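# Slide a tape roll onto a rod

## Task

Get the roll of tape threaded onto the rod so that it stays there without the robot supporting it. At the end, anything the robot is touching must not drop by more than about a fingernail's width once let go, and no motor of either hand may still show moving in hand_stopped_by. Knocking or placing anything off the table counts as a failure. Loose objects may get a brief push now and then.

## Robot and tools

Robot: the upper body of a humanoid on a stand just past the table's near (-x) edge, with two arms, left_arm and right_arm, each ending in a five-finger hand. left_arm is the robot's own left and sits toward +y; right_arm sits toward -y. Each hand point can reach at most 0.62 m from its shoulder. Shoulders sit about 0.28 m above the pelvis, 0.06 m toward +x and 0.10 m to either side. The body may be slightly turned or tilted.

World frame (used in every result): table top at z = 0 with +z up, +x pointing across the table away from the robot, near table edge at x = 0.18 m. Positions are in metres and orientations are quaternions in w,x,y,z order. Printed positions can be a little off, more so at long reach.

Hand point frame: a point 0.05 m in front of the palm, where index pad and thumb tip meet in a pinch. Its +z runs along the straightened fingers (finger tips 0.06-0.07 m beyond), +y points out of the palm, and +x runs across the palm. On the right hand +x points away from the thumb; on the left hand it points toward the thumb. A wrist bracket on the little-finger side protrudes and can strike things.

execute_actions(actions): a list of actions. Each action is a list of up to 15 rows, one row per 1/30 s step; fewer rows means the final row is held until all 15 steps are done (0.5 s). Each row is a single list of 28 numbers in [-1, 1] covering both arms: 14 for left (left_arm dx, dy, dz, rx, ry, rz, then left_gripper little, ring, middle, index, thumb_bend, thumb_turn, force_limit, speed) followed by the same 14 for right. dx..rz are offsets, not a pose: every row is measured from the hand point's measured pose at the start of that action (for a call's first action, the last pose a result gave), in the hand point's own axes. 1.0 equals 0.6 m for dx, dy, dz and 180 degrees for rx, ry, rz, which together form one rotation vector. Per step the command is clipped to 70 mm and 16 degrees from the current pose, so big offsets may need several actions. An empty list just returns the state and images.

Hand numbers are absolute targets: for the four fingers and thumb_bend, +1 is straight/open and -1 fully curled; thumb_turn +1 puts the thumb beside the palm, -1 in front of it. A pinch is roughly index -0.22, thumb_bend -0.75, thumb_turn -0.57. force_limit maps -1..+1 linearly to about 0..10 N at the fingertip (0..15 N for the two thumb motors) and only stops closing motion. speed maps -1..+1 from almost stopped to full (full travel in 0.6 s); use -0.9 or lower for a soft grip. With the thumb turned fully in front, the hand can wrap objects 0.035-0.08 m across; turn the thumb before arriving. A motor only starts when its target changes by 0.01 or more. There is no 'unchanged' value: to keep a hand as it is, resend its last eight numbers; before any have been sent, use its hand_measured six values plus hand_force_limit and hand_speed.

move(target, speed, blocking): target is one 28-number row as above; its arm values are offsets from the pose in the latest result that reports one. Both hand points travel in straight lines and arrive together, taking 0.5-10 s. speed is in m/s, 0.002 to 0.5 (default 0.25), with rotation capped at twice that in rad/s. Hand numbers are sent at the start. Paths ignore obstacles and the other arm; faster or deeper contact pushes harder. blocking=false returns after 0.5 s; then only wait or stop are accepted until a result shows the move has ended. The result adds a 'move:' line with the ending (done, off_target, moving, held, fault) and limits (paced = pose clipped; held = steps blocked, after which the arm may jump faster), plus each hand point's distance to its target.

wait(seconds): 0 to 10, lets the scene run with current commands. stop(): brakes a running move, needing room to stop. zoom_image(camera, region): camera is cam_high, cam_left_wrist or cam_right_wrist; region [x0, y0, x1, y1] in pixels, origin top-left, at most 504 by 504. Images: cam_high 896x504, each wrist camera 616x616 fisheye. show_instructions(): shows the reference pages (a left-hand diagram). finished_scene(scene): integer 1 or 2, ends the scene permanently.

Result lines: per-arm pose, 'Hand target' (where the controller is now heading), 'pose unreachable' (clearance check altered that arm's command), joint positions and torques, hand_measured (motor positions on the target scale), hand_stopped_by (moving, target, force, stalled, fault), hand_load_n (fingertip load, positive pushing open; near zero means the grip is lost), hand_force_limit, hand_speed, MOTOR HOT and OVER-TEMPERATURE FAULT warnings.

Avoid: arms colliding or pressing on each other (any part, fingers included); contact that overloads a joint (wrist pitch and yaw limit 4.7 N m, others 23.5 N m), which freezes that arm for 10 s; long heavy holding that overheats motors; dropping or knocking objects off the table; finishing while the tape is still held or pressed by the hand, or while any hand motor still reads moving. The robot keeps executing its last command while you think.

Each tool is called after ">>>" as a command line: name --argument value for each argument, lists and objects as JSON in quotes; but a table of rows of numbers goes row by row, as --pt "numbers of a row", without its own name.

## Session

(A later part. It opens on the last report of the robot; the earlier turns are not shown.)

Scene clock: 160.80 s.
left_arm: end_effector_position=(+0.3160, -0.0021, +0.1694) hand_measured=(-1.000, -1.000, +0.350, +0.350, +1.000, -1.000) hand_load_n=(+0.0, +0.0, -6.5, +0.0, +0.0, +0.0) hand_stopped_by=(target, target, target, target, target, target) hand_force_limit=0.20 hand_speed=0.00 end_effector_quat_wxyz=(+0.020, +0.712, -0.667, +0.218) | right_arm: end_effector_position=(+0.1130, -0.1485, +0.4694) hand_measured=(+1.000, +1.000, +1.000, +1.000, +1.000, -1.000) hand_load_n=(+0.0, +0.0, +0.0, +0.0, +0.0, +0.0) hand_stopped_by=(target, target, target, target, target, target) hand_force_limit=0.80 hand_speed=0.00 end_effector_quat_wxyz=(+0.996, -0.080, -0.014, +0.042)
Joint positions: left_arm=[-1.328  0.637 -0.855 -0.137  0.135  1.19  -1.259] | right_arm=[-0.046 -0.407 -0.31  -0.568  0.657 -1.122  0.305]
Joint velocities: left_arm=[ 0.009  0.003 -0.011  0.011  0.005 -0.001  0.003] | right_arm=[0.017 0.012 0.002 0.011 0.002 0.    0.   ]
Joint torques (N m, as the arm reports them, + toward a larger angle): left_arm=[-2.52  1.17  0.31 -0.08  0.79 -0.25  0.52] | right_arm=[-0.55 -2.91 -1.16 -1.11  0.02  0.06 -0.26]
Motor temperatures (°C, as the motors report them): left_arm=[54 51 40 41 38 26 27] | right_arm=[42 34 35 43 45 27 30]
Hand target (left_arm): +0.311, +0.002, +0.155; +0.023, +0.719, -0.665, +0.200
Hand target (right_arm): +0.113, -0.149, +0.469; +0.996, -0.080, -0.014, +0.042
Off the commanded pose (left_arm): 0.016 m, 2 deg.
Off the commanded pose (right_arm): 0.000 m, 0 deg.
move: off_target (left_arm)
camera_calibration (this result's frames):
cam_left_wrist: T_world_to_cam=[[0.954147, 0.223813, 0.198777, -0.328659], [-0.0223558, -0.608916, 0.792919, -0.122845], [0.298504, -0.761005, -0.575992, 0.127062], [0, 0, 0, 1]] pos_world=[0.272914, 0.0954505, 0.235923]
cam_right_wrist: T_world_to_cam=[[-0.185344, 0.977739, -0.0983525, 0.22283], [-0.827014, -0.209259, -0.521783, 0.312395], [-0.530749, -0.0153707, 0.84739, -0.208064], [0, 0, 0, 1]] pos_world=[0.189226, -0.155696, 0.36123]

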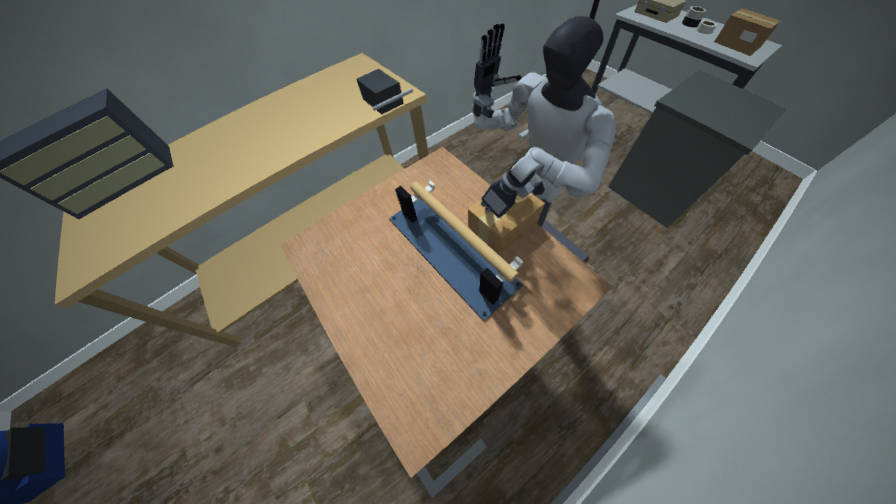

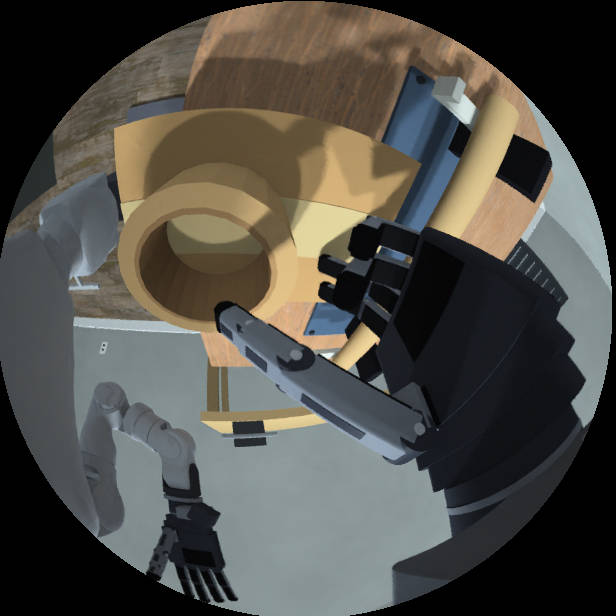

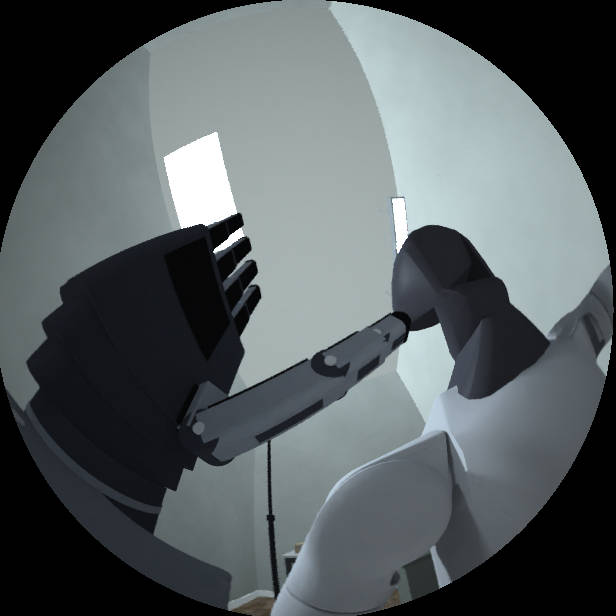

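>>> move --target '[0,0.01,-0.05,0,0,0,-1,-1,0.35,0.35,1,-1,0.2,0,0,0,0,0,0,0,1,1,1,1,1,-1,0.8,0]' --speed 0.04

>>> move --target '[-0.055,0.02,0,0,0,0,-1,-1,0.35,0.35,1,-1,0.2,0,0,0,0,0,0,0,1,1,1,1,1,-1,0.8,0]' --speed 0.04

>>> move --target '[-0.02,0.012,0.065,0,0,0,-1,-1,0.35,0.35,1,-1,0.2,0,0,0,0,0,0,0,1,1,1,1,1,-1,0.8,0]' --speed 0.03

Scene clock: 170.73 s.
left_arm: end_effector_position=(+0.3024, +0.0068, +0.1940) hand_measured=(-1.000, -1.000, +0.350, +0.350, +1.000, -1.000) hand_load_n=(+0.0, +0.0, +0.0, +0.0, +0.0, +0.0) hand_stopped_by=(target, target, target, target, target, target) hand_force_limit=0.20 hand_speed=0.00 end_effector_quat_wxyz=(+0.017, +0.711, -0.669, +0.217) | right_arm: end_effector_position=(+0.1130, -0.1485, +0.4694) hand_measured=(+1.000, +1.000, +1.000, +1.000, +1.000, -1.000) hand_load_n=(+0.0, +0.0, +0.0, +0.0, +0.0, +0.0) hand_stopped_by=(target, target, target, target, target, target) hand_force_limit=0.80 hand_speed=0.00 end_effector_quat_wxyz=(+0.996, -0.080, -0.014, +0.042)
Joint positions: left_arm=[-1.383  0.719 -0.845 -0.27   0.134  1.288 -1.355] | right_arm=[-0.046 -0.407 -0.31  -0.568  0.657 -1.122  0.305]
Joint velocities: left_arm=[ 0.002 -0.003  0.006 -0.005  0.     0.    -0.005] | right_arm=[ 0.003 -0.009  0.002  0.    -0.012  0.     0.   ]
Joint torques (N m, as the arm reports them, + toward a larger angle): left_arm=[-4.14  1.78  1.98 -0.68  0.58 -0.13  0.19] | right_arm=[-0.87 -2.7  -0.53 -1.02  0.06  0.19 -0.3 ]
Motor temperatures (°C, as the motors report them): left_arm=[52 51 39 40 38 26 27] | right_arm=[42 34 35 43 45 26 30]
Hand target (left_arm): +0.302, +0.007, +0.195; +0.018, +0.711, -0.669, +0.217
Hand target (right_arm): +0.113, -0.149, +0.469; +0.996, -0.080, -0.014, +0.042
Off the commanded pose (left_arm): 0.001 m, 0 deg.
Off the commanded pose (right_arm): 0.000 m, 0 deg.
move: done
camera_calibration (this result's frames):
cam_left_wrist: T_world_to_cam=[[0.954181, 0.220168, 0.202645, -0.323272], [-0.02593, -0.613835, 0.789008, -0.135373], [0.298105, -0.758111, -0.580001, 0.153014], [0, 0, 0, 1]] pos_world=[0.259336, 0.10408, 0.261068]
cam_right_wrist: T_world_to_cam=[[-0.185344, 0.977739, -0.0983526, 0.22283], [-0.827015, -0.20926, -0.521783, 0.312395], [-0.530749, -0.0153705, 0.84739, -0.208064], [0, 0, 0, 1]] pos_world=[0.189226, -0.155696, 0.36123]

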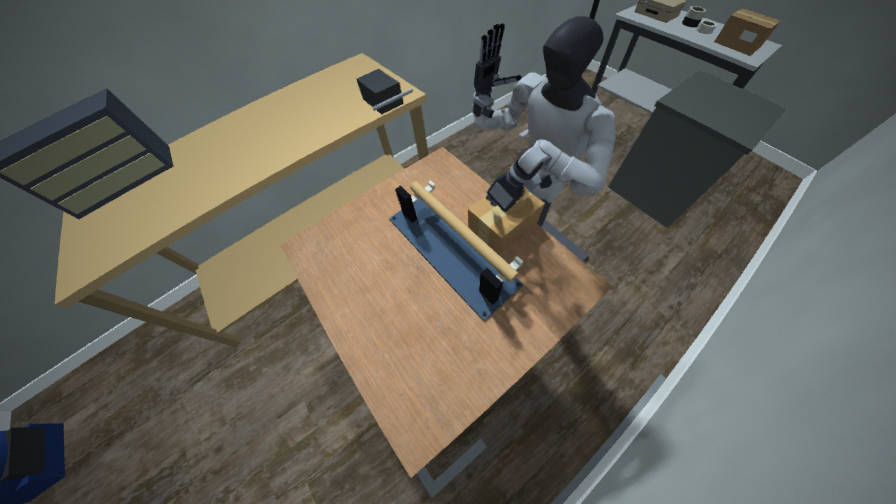

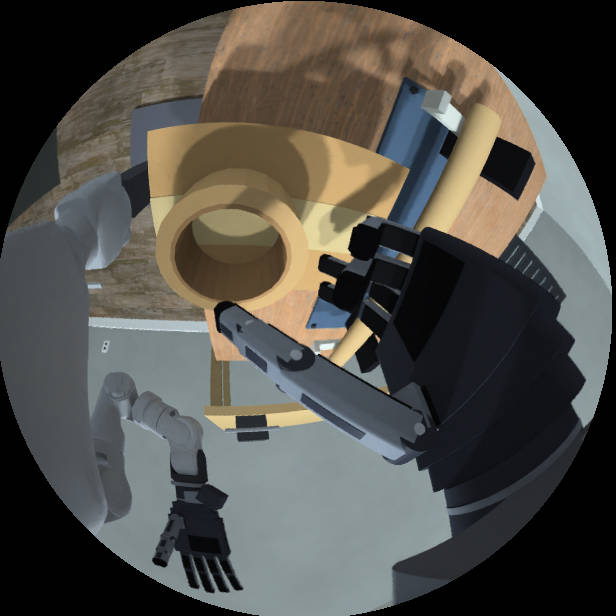

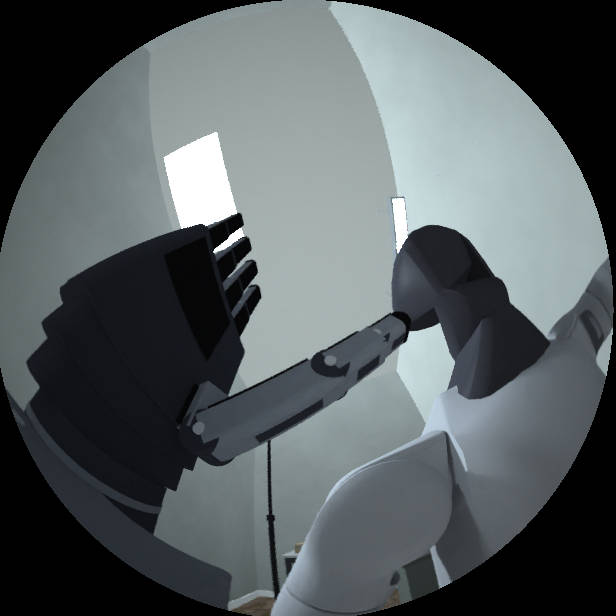

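Scene clock: 171.87 s.
left_arm: end_effector_position=(+0.2910, +0.0370, +0.1808) hand_measured=(-1.000, -1.000, +0.350, +0.350, +1.000, -1.000) hand_load_n=(+0.0, +0.0, +0.0, +0.0, +0.0, +0.0) hand_stopped_by=(target, target, target, target, target, target) hand_force_limit=0.20 hand_speed=0.00 end_effector_quat_wxyz=(+0.017, +0.713, -0.667, +0.217) | right_arm: end_effector_position=(+0.1130, -0.1485, +0.4694) hand_measured=(+1.000, +1.000, +1.000, +1.000, +1.000, -1.000) hand_load_n=(+0.0, +0.0, +0.0, +0.0, +0.0, +0.0) hand_stopped_by=(target, target, target, target, target, target) hand_force_limit=0.80 hand_speed=0.00 end_effector_quat_wxyz=(+0.996, -0.080, -0.014, +0.042)
Joint positions: left_arm=[-1.227  0.848 -0.764 -0.393  0.134  1.229 -1.348] | right_arm=[-0.046 -0.407 -0.31  -0.568  0.657 -1.122  0.305]
Joint velocities: left_arm=[ 0.003  0.003 -0.017 -0.005  0.002 -0.002  0.   ] | right_arm=[0.002 0.002 0.003 0.    0.02  0.    0.   ]
Joint torques (N m, as the arm reports them, + toward a larger angle): left_arm=[-3.65  1.99  1.98 -0.73  0.64 -0.39  0.3 ] | right_arm=[-0.53 -2.73 -0.21 -0.92  0.32  0.17 -0.12]
Motor temperatures (°C, as the motors report them): left_arm=[52 51 39 40 38 26 27] | right_arm=[42 34 35 43 45 26 30]
Hand target (left_arm): +0.291, +0.037, +0.181; +0.017, +0.711, -0.668, +0.219
Hand target (right_arm): +0.113, -0.149, +0.469; +0.996, -0.080, -0.014, +0.042
Off the commanded pose (left_arm): 0.001 m, 0 deg.
Off the commanded pose (right_arm): 0.000 m, 0 deg.
move: done
camera_calibration (this result's frames):
cam_left_wrist: T_world_to_cam=[[0.952946, 0.225808, 0.202251, -0.316162], [-0.0225043, -0.612647, 0.790036, -0.10796], [0.302305, -0.757413, -0.578737, 0.170089], [0, 0, 0, 1]] pos_world=[0.247437, 0.134079, 0.247673]
cam_right_wrist: T_world_to_cam=[[-0.185344, 0.977739, -0.0983527, 0.22283], [-0.827015, -0.20926, -0.521783, 0.312395], [-0.530749, -0.0153704, 0.84739, -0.208064], [0, 0, 0, 1]] pos_world=[0.189226, -0.155696, 0.36123]

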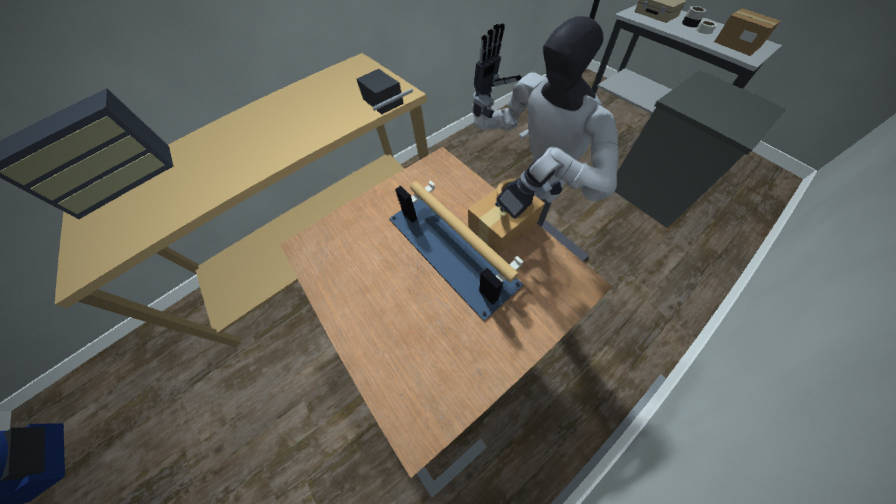

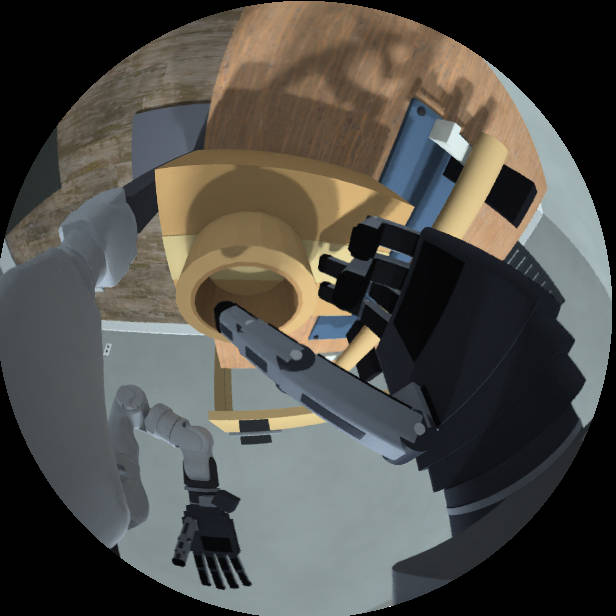

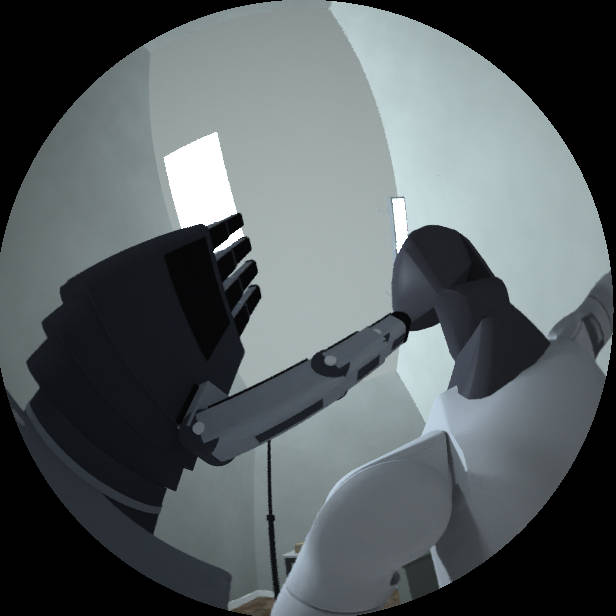

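Scene clock: 173.47 s.
left_arm: end_effector_position=(+0.3055, +0.0278, +0.1675) hand_measured=(-1.000, -1.000, +0.348, +0.350, +1.000, -1.000) hand_load_n=(+0.0, +0.0, -10.5, +0.0, +0.0, +0.0) hand_stopped_by=(target, target, target, target, target, target) hand_force_limit=0.20 hand_speed=0.00 end_effector_quat_wxyz=(+0.005, +0.695, -0.670, +0.259) | right_arm: end_effector_position=(+0.1130, -0.1485, +0.4694) hand_measured=(+1.000, +1.000, +1.000, +1.000, +1.000, -1.000) hand_load_n=(+0.0, +0.0, +0.0, +0.0, +0.0, +0.0) hand_stopped_by=(target, target, target, target, target, target) hand_force_limit=0.80 hand_speed=0.00 end_effector_quat_wxyz=(+0.996, -0.080, -0.014, +0.042)
Joint positions: left_arm=[-1.145  0.806 -0.734 -0.367  0.137  1.131 -1.212] | right_arm=[-0.046 -0.407 -0.31  -0.568  0.657 -1.122  0.305]
Joint velocities: left_arm=[-0.008 -0.002  0.011  0.02   0.009 -0.001  0.005] | right_arm=[ 0.017  0.005 -0.006  0.     0.005  0.     0.   ]
Joint torques (N m, as the arm reports them, + toward a larger angle): left_arm=[-0.83  1.55 -1.23  0.49  0.76  0.05  0.5 ] | right_arm=[-0.47 -3.34 -0.79 -1.15  0.28  0.14 -0.22]
Motor temperatures (°C, as the motors report them): left_arm=[52 51 39 40 38 26 27] | right_arm=[42 34 35 43 45 26 30]
Hand target (left_arm): +0.294, +0.036, +0.142; +0.018, +0.714, -0.665, +0.219
Hand target (right_arm): +0.113, -0.149, +0.469; +0.996, -0.080, -0.014, +0.042
Off the commanded pose (left_arm): 0.031 m, 5 deg.
Off the commanded pose (right_arm): 0.000 m, 0 deg.
move: off_target (left_arm)
camera_calibration (this result's frames):
cam_left_wrist: T_world_to_cam=[[0.938097, 0.214263, 0.27215, -0.332145], [-0.101524, -0.581116, 0.807463, -0.082424], [0.33116, -0.785109, -0.52339, 0.133799], [0, 0, 0, 1]] pos_world=[0.258908, 0.128315, 0.226977]
cam_right_wrist: T_world_to_cam=[[-0.185344, 0.977739, -0.0983526, 0.22283], [-0.827014, -0.209259, -0.521783, 0.312395], [-0.530749, -0.0153705, 0.84739, -0.208064], [0, 0, 0, 1]] pos_world=[0.189226, -0.155696, 0.36123]

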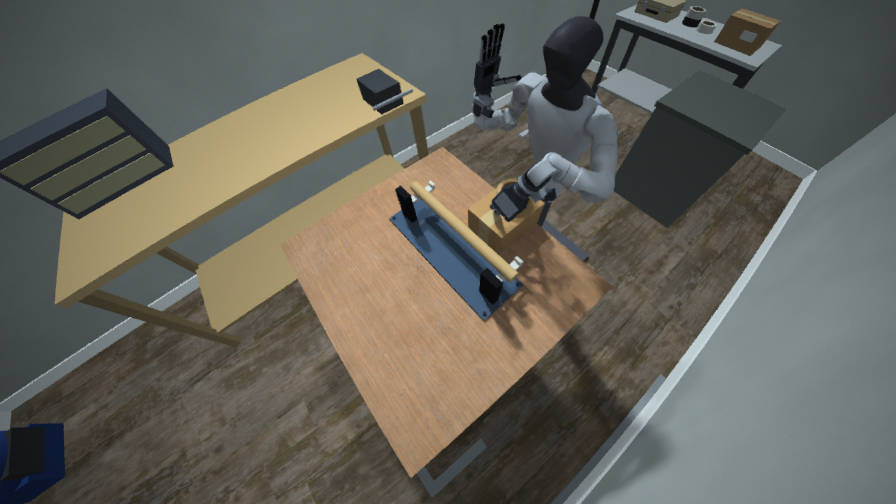

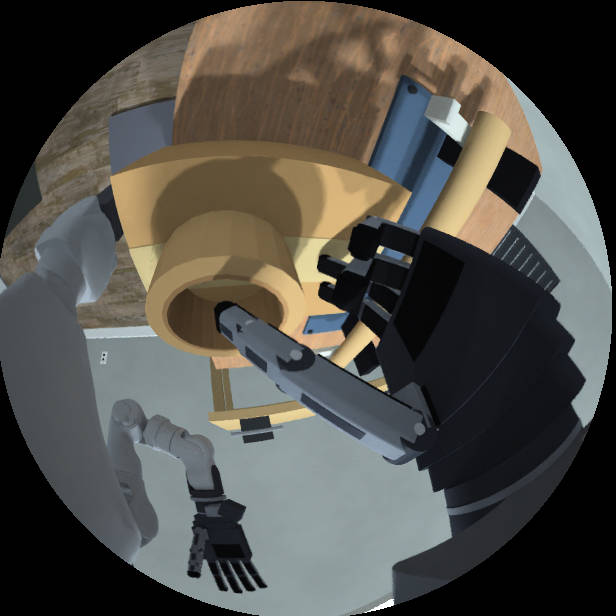

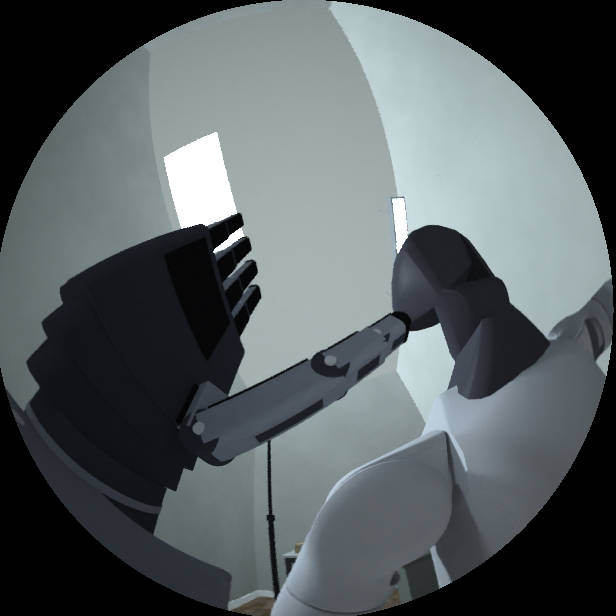

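>>> move --target '[0,-0.01,-0.01,0,0,0, -1,-1,0.35,0.35,1,-1,0.2,0, 0,0,0,0,0,0, 1,1,1,1,1,-1,0.8,0]' --speed 0.03

>>> move --target '[0,0,0.02,0,0,0, -1,-1,0.35,0.35,1,-1,0.2,0, 0,0,0,0,0,0, 1,1,1,1,1,-1,0.8,0]' --speed 0.03

Scene clock: 187.27 s.
left_arm: end_effector_position=(+0.3090, +0.0302, +0.1740) hand_measured=(-1.000, -1.000, +0.350, +0.350, +1.000, -1.000) hand_load_n=(+0.0, +0.0, +0.0, +0.0, +0.0, +0.0) hand_stopped_by=(target, target, target, target, target, target) hand_force_limit=0.20 hand_speed=0.00 end_effector_quat_wxyz=(+0.004, +0.695, -0.671, +0.259) | right_arm: end_effector_position=(+0.1130, -0.1485, +0.4694) hand_measured=(+1.000, +1.000, +1.000, +1.000, +1.000, -1.000) hand_load_n=(+0.0, +0.0, +0.0, +0.0, +0.0, +0.0) hand_stopped_by=(target, target, target, target, target, target) hand_force_limit=0.80 hand_speed=0.00 end_effector_quat_wxyz=(+0.996, -0.080, -0.014, +0.042)
Joint positions: left_arm=[-1.168  0.814 -0.726 -0.347  0.137  1.117 -1.237] | right_arm=[-0.046 -0.407 -0.31  -0.568  0.657 -1.122  0.305]
Joint velocities: left_arm=[-0.008 -0.006  0.    -0.008  0.    -0.001 -0.007] | right_arm=[-0.003 -0.008  0.005  0.003  0.002  0.     0.   ]
Joint torques (N m, as the arm reports them, + toward a larger angle): left_arm=[-3.91  2.04  2.01 -0.6   0.51 -0.44  0.24] | right_arm=[-0.98 -2.69 -0.9  -0.94  0.53  0.15 -0.31]
Motor temperatures (°C, as the motors report them): left_arm=[48 51 39 41 38 26 27] | right_arm=[41 34 35 43 45 26 30]
Hand target (left_arm): +0.309, +0.030, +0.175; +0.005, +0.695, -0.671, +0.259
Hand target (right_arm): +0.113, -0.149, +0.469; +0.996, -0.080, -0.014, +0.042
Off the commanded pose (left_arm): 0.001 m, 0 deg.
Off the commanded pose (right_arm): 0.000 m, 0 deg.
move: done
camera_calibration (this result's frames):
cam_left_wrist: T_world_to_cam=[[0.937662, 0.213117, 0.274539, -0.337845], [-0.103593, -0.582641, 0.8061, -0.0849873], [0.331752, -0.78429, -0.524243, 0.137799], [0, 0, 0, 1]] pos_world=[0.262265, 0.130557, 0.2335]
cam_right_wrist: T_world_to_cam=[[-0.185345, 0.977739, -0.0983525, 0.22283], [-0.827014, -0.20926, -0.521783, 0.312395], [-0.530749, -0.0153707, 0.84739, -0.208064], [0, 0, 0, 1]] pos_world=[0.189226, -0.155696, 0.36123]

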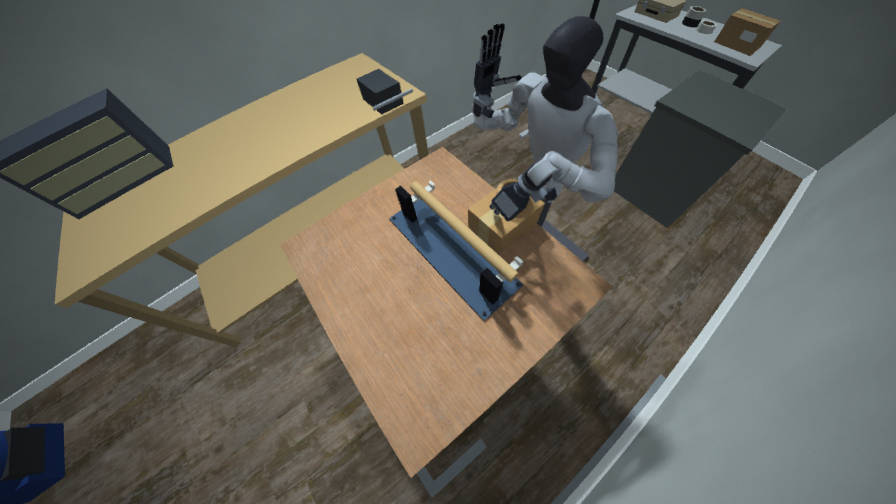

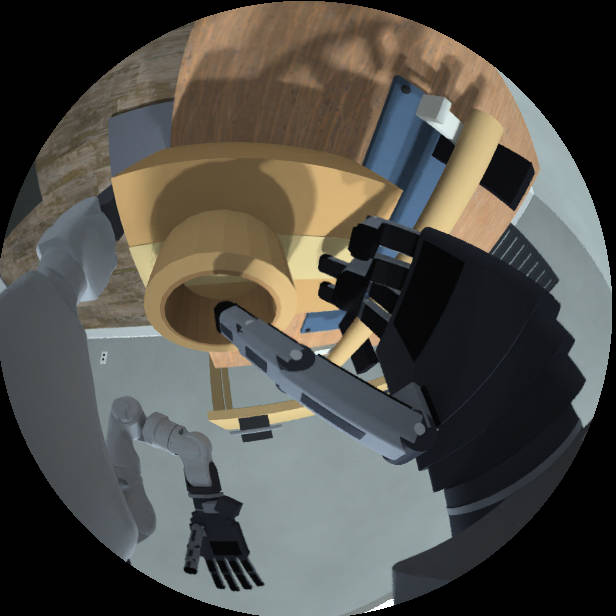

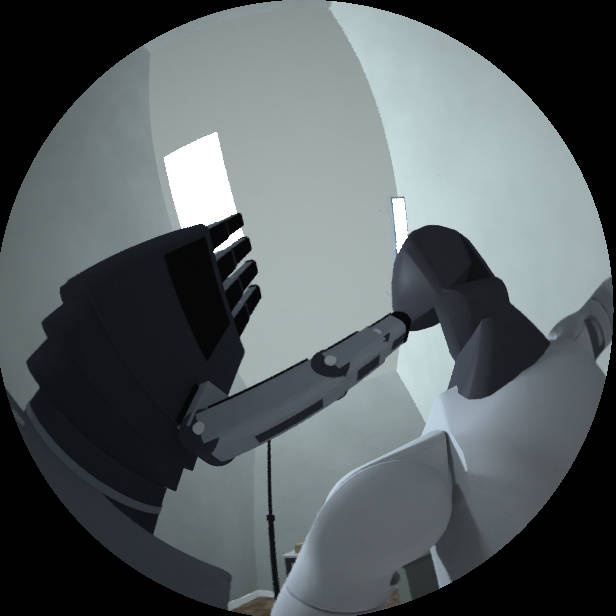

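Scene clock: 187.97 s.
left_arm: end_effector_position=(+0.3141, +0.0249, +0.1688) hand_measured=(-1.000, -1.000, +0.350, +0.350, +1.000, -1.000) hand_load_n=(+0.0, +0.0, -2.0, +0.0, +0.0, +0.0) hand_stopped_by=(target, target, target, target, target, target) hand_force_limit=0.20 hand_speed=0.00 end_effector_quat_wxyz=(+0.004, +0.692, -0.671, +0.265) | right_arm: end_effector_position=(+0.1130, -0.1485, +0.4694) hand_measured=(+1.000, +1.000, +1.000, +1.000, +1.000, -1.000) hand_load_n=(+0.0, +0.0, +0.0, +0.0, +0.0, +0.0) hand_stopped_by=(target, target, target, target, target, target) hand_force_limit=0.80 hand_speed=0.00 end_effector_quat_wxyz=(+0.996, -0.080, -0.014, +0.042)
Joint positions: left_arm=[-1.16   0.785 -0.733 -0.312  0.137  1.09  -1.201] | right_arm=[-0.046 -0.407 -0.31  -0.568  0.657 -1.122  0.305]
Joint velocities: left_arm=[-0.002 -0.002  0.002 -0.011 -0.009 -0.001  0.002] | right_arm=[ 0.005  0.    -0.006 -0.002  0.     0.     0.   ]
Joint torques (N m, as the arm reports them, + toward a larger angle): left_arm=[-3.44  1.63  1.15 -0.43  0.83 -0.37  0.42] | right_arm=[-0.52 -2.84 -0.97 -0.85  0.3   0.23 -0.25]
Motor temperatures (°C, as the motors report them): left_arm=[48 51 39 41 38 26 27] | right_arm=[41 34 35 43 45 26 30]
Hand target (left_arm): +0.313, +0.026, +0.164; +0.004, +0.695, -0.670, +0.259
Hand target (right_arm): +0.113, -0.149, +0.469; +0.996, -0.080, -0.014, +0.042
Off the commanded pose (left_arm): 0.005 m, 1 deg.
Off the commanded pose (right_arm): 0.000 m, 0 deg.
move: off_target (left_arm)
camera_calibration (this result's frames):
cam_left_wrist: T_world_to_cam=[[0.935369, 0.212685, 0.282578, -0.340773], [-0.113919, -0.575217, 0.81003, -0.0809094], [0.334825, -0.789868, -0.513811, 0.126666], [0, 0, 0, 1]] pos_world=[0.26712, 0.125987, 0.226916]
cam_right_wrist: T_world_to_cam=[[-0.185344, 0.977739, -0.0983528, 0.22283], [-0.827015, -0.20926, -0.521783, 0.312395], [-0.530749, -0.0153703, 0.84739, -0.208064], [0, 0, 0, 1]] pos_world=[0.189226, -0.155696, 0.36123]

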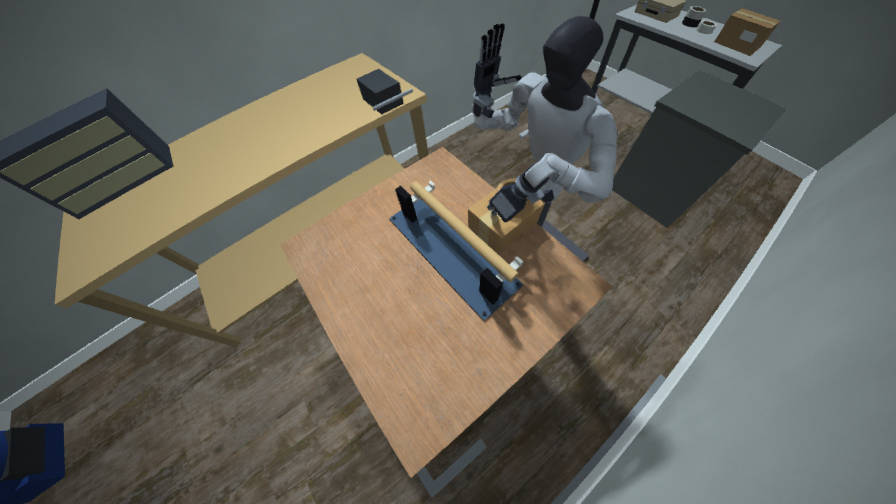

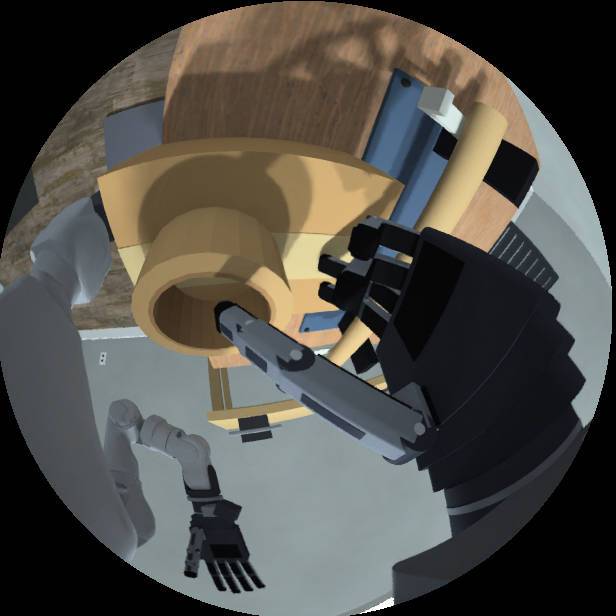

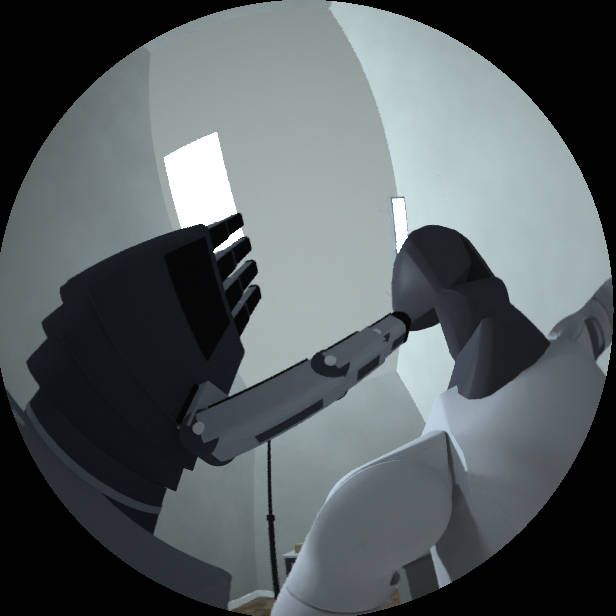

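>>> execute_actions --actions '[[[0,0,0,0,0,0, -1,-1,-1,-1,-1,-1,0.2,-0.6, 0,0,0,0,0,0, 1,1,1,1,1,-1,0.8,0]],[[0,0,0,0,0,0, -1,-1,-1,-1,-1,-1,0.2,-0.6, 0,0,0,0,0,0, 1,1,1,1,1,-1,0.8,0]],[[0,0,0,0,0,0, -1,-1,-1,-1,-1,-1,0.2,-0.6, 0,0,0,0,0,0, 1,1,1,1,1,-1,0.8,0]],[[0,0,0,0,0,0, -1,-1,-1,-1,-1,-1,0.2,-0.6, 0,0,0,0,0,0, 1,1,1,1,1,-1,0.8,0]]]'

>>> move --target '[0,0,-0.06,0,0,0, -1,-1,-1,-1,-1,-1,0.2,-0.6, 0,0,0,0,0,0, 1,1,1,1,1,-1,0.8,0]' --speed 0.05

Scene clock: 195.00 s.
left_arm: end_effector_position=(+0.3133, +0.0244, +0.1702) hand_measured=(-1.000, -1.000, -0.914, -0.914, +0.204, -1.000) hand_load_n=(+0.0, +0.0, +0.0, +0.0, +1.5, +1.0) hand_stopped_by=(target, target, moving, moving, moving, target) hand_force_limit=0.20 hand_speed=-0.60 end_effector_quat_wxyz=(+0.006, +0.691, -0.672, +0.265) | right_arm: end_effector_position=(+0.1130, -0.1485, +0.4694) hand_measured=(+1.000, +1.000, +1.000, +1.000, +1.000, -1.000) hand_load_n=(+0.0, +0.0, +0.0, +0.0, +0.0, +0.0) hand_stopped_by=(target, target, target, target, target, target) hand_force_limit=0.80 hand_speed=0.00 end_effector_quat_wxyz=(+0.996, -0.080, -0.014, +0.042)
Joint positions: left_arm=[-1.163  0.785 -0.73  -0.313  0.137  1.09  -1.209] | right_arm=[-0.046 -0.407 -0.31  -0.568  0.657 -1.122  0.305]
Joint velocities: left_arm=[-0.015  0.     0.006 -0.002  0.009  0.    -0.004] | right_arm=[ 0.002  0.     0.    -0.005  0.     0.     0.   ]
Joint torques (N m, as the arm reports them, + toward a larger angle): left_arm=[-3.7   1.84  1.77 -0.74  0.77 -0.34  0.41] | right_arm=[-0.78 -2.74 -0.57 -1.58  0.58  0.2  -0.21]
Motor temperatures (°C, as the motors report them): left_arm=[49 51 39 40 38 26 27] | right_arm=[41 34 35 43 45 26 30]
Hand target (left_arm): +0.314, +0.025, +0.169; +0.004, +0.692, -0.671, +0.265
Hand target (right_arm): +0.113, -0.149, +0.469; +0.996, -0.080, -0.014, +0.042
Off the commanded pose (left_arm): 0.001 m, 0 deg.
Off the commanded pose (right_arm): 0.000 m, 0 deg.
camera_calibration (this result's frames):
cam_left_wrist: T_world_to_cam=[[0.936876, 0.20964, 0.279846, -0.34019], [-0.114125, -0.573171, 0.81145, -0.082683], [0.330512, -0.792166, -0.513065, 0.128582], [0, 0, 0, 1]] pos_world=[0.266782, 0.125785, 0.228265]
cam_right_wrist: T_world_to_cam=[[-0.185344, 0.977739, -0.0983523, 0.22283], [-0.827015, -0.209259, -0.521783, 0.312395], [-0.530749, -0.0153707, 0.84739, -0.208064], [0, 0, 0, 1]] pos_world=[0.189226, -0.155696, 0.36123]

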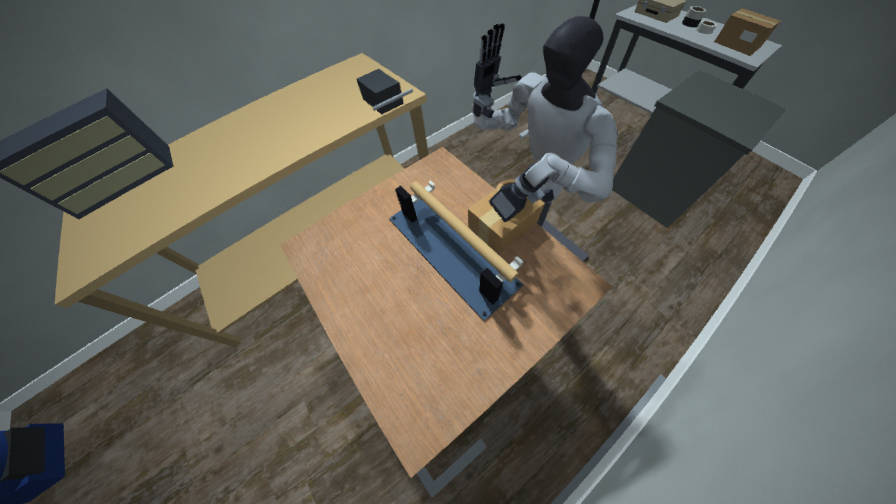

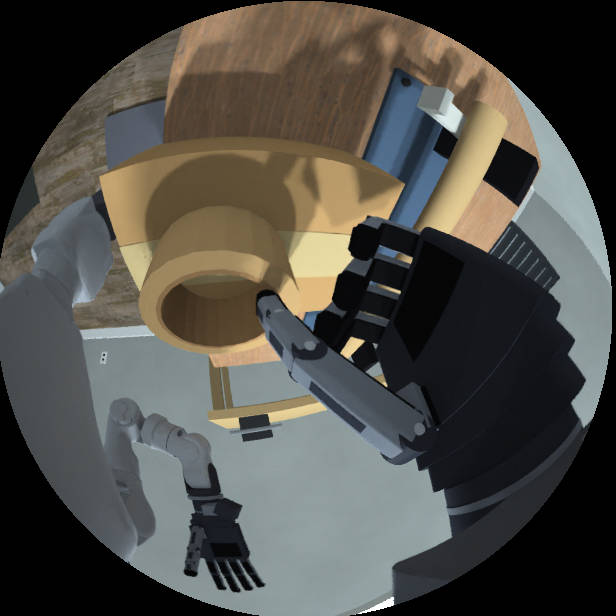

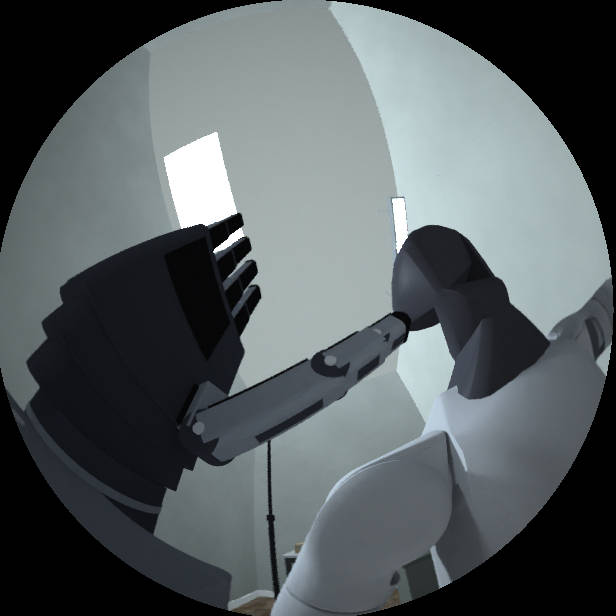

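Scene clock: 196.03 s.
left_arm: end_effector_position=(+0.3012, +0.0375, +0.2005) hand_measured=(-1.000, -1.000, -0.996, -1.000, +0.006, -1.000) hand_load_n=(+0.0, +0.0, +6.0, +0.0, +9.0, +2.0) hand_stopped_by=(target, target, force, target, force, target) hand_force_limit=0.20 hand_speed=-0.60 end_effector_quat_wxyz=(+0.003, +0.690, -0.674, +0.264) | right_arm: end_effector_position=(+0.1130, -0.1485, +0.4694) hand_measured=(+1.000, +1.000, +1.000, +1.000, +1.000, -1.000) hand_load_n=(+0.0, +0.0, +0.0, +0.0, +0.0, +0.0) hand_stopped_by=(target, target, target, target, target, target) hand_force_limit=0.80 hand_speed=0.00 end_effector_quat_wxyz=(+0.996, -0.080, -0.014, +0.042)
Joint positions: left_arm=[-1.216  0.882 -0.679 -0.421  0.123  1.16  -1.327] | right_arm=[-0.046 -0.407 -0.31  -0.568  0.657 -1.122  0.305]
Joint velocities: left_arm=[-0.006  0.     0.015  0.002  0.008  0.    -0.006] | right_arm=[ 0.006 -0.006  0.005  0.003 -0.005  0.     0.   ]
Joint torques (N m, as the arm reports them, + toward a larger angle): left_arm=[-3.76  2.04  2.01 -0.68  0.55 -0.16  0.23] | right_arm=[-0.94 -2.99 -0.48 -0.67  0.55  0.11 -0.16]
Motor temperatures (°C, as the motors report them): left_arm=[49 51 39 40 38 26 27] | right_arm=[41 34 35 43 45 26 30]
Hand target (left_arm): +0.300, +0.037, +0.201; +0.005, +0.690, -0.674, +0.264
Hand target (right_arm): +0.113, -0.149, +0.469; +0.996, -0.080, -0.014, +0.042
Off the commanded pose (left_arm): 0.001 m, 0 deg.
Off the commanded pose (right_arm): 0.000 m, 0 deg.
move: done
camera_calibration (this result's frames):
cam_left_wrist: T_world_to_cam=[[0.936406, 0.205877, 0.284182, -0.340709], [-0.118039, -0.57784, 0.807569, -0.0989832], [0.330472, -0.789756, -0.516791, 0.159117], [0, 0, 0, 1]] pos_world=[0.254774, 0.138612, 0.25899]
cam_right_wrist: T_world_to_cam=[[-0.185345, 0.977739, -0.0983525, 0.22283], [-0.827014, -0.209259, -0.521783, 0.312395], [-0.530749, -0.0153707, 0.84739, -0.208064], [0, 0, 0, 1]] pos_world=[0.189226, -0.155696, 0.36123]

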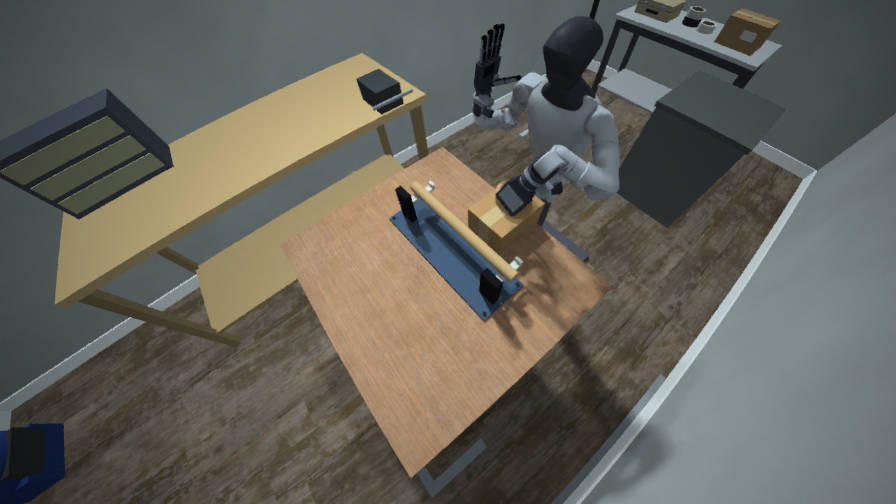

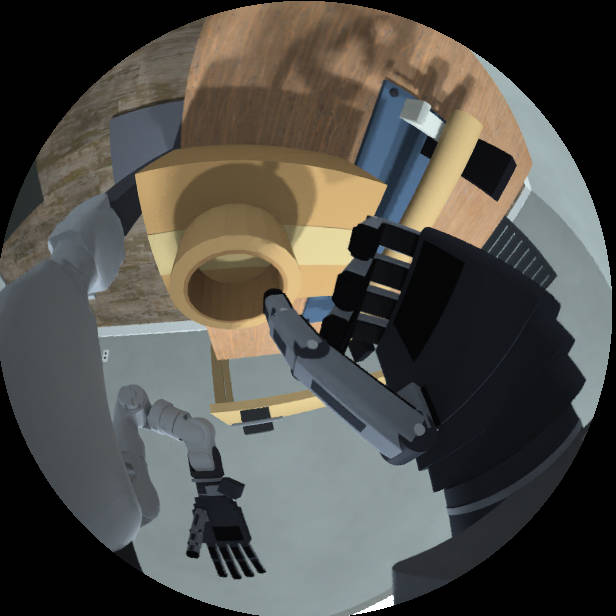

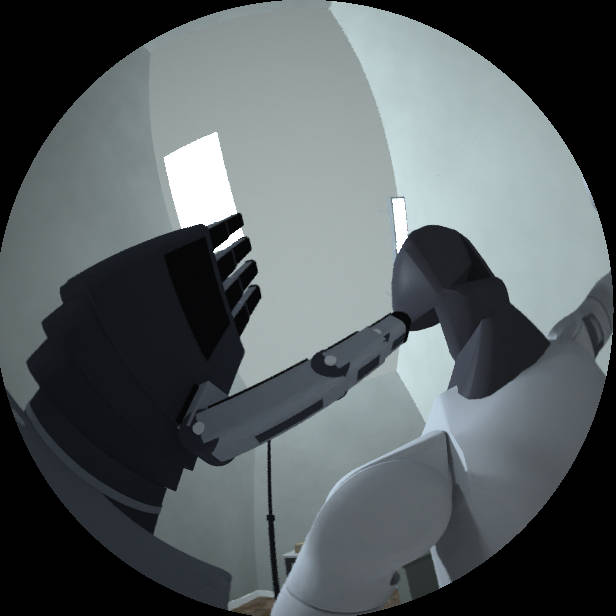

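>>> execute_actions --actions '[[[0,0,0,0,0,0, -1,-1,0.1,0.1,-0.3,-1,0.2,0, 0,0,0,0,0,0, 1,1,1,1,1,-1,0.8,0]],[[0,0,0,0,0,0, -1,-1,0.1,0.1,-0.3,-1,0.2,0, 0,0,0,0,0,0, 1,1,1,1,1,-1,0.8,0]]]'

>>> zoom_image --camera "cam_high" --region '[420,130,620,260]'

Scene clock: 205.90 s.
left_arm: end_effector_position=(+0.3011, +0.0375, +0.2005) hand_measured=(-1.000, -1.000, -0.962, +0.100, -0.012, -1.000) hand_load_n=(+0.0, +0.0, -12.5, +0.0, +11.0, +3.5) hand_stopped_by=(target, target, stalled, target, force, target) hand_force_limit=0.20 hand_speed=0.00 end_effector_quat_wxyz=(+0.003, +0.690, -0.674, +0.264) | right_arm: end_effector_position=(+0.1130, -0.1485, +0.4694) hand_measured=(+1.000, +1.000, +1.000, +1.000, +1.000, -1.000) hand_load_n=(+0.0, +0.0, +0.0, +0.0, +0.0, +0.0) hand_stopped_by=(target, target, target, target, target, target) hand_force_limit=0.80 hand_speed=0.00 end_effector_quat_wxyz=(+0.996, -0.080, -0.014, +0.042)
Joint positions: left_arm=[-1.216  0.882 -0.679 -0.421  0.123  1.16  -1.328] | right_arm=[-0.046 -0.407 -0.31  -0.568  0.657 -1.122  0.305]
Joint velocities: left_arm=[-0.003 -0.003  0.    -0.005  0.002  0.     0.   ] | right_arm=[ 0.006 -0.005 -0.003 -0.008 -0.009  0.     0.   ]
Joint torques (N m, as the arm reports them, + toward a larger angle): left_arm=[-3.72  1.99  1.85 -0.56  0.68 -0.3   0.3 ] | right_arm=[-0.72 -3.43 -0.87 -0.99  0.05  0.18 -0.29]
Motor temperatures (°C, as the motors report them): left_arm=[51 51 40 41 38 26 27] | right_arm=[41 35 35 43 45 26 30]
Hand target (left_arm): +0.301, +0.038, +0.200; +0.003, +0.690, -0.674, +0.264
Hand target (right_arm): +0.113, -0.149, +0.469; +0.996, -0.080, -0.014, +0.042
Off the commanded pose (left_arm): 0.000 m, 0 deg.
Off the commanded pose (right_arm): 0.000 m, 0 deg.
camera_calibration (this result's frames):
cam_left_wrist: T_world_to_cam=[[0.936533, 0.20573, 0.28387, -0.3406], [-0.117856, -0.577832, 0.807601, -0.0990534], [0.330177, -0.789801, -0.516912, 0.159254], [0, 0, 0, 1]] pos_world=[0.254727, 0.138614, 0.259002]
cam_right_wrist: T_world_to_cam=[[-0.185344, 0.977739, -0.0983526, 0.22283], [-0.827015, -0.209259, -0.521783, 0.312395], [-0.530749, -0.0153705, 0.84739, -0.208064], [0, 0, 0, 1]] pos_world=[0.189226, -0.155696, 0.36123]

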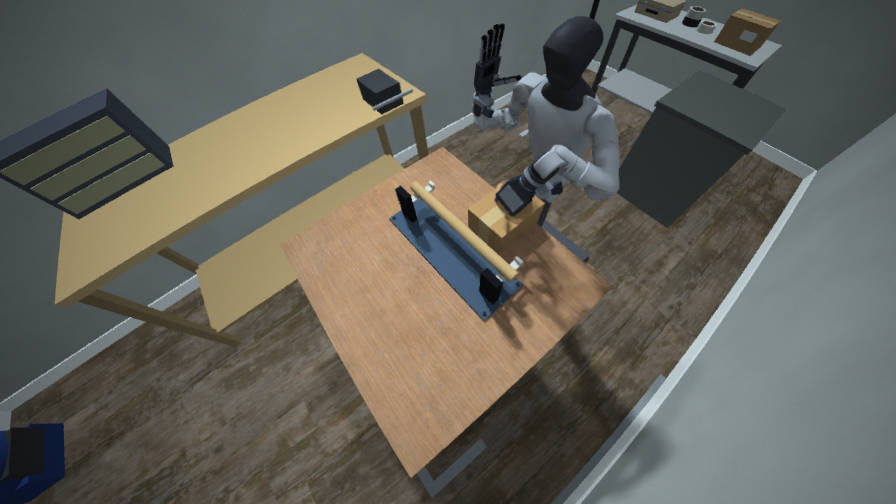

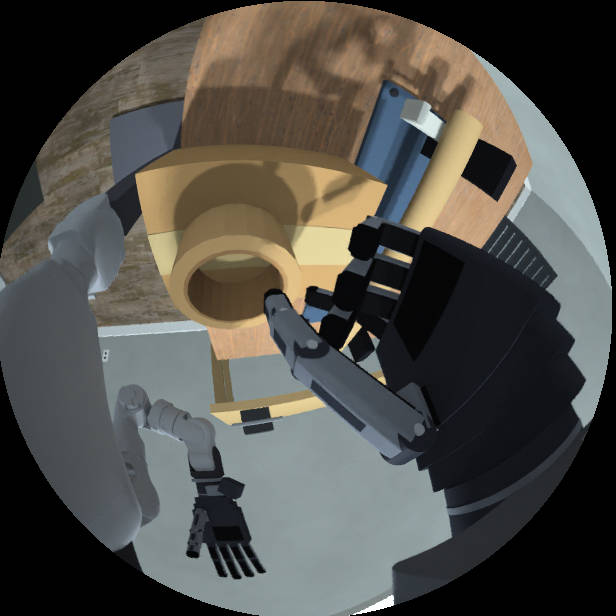

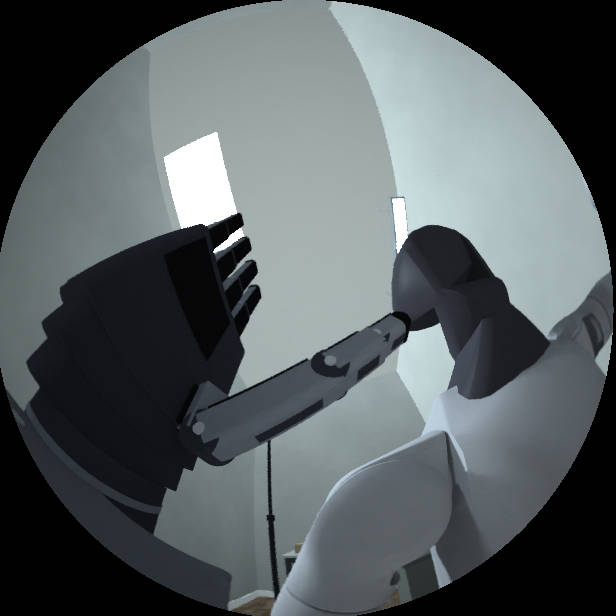

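Region (420, 130, 620, 260) of cam_high's 896x504 image, scaled by 2.520, with more detail than that image has; it fills the top 328 rows of this view, and the rest is white.

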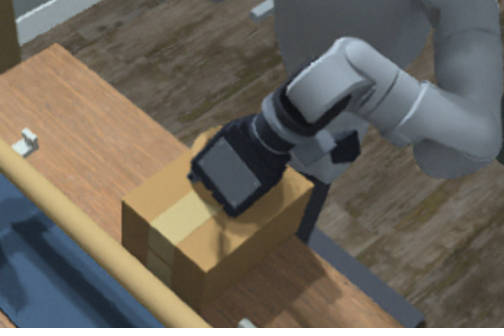

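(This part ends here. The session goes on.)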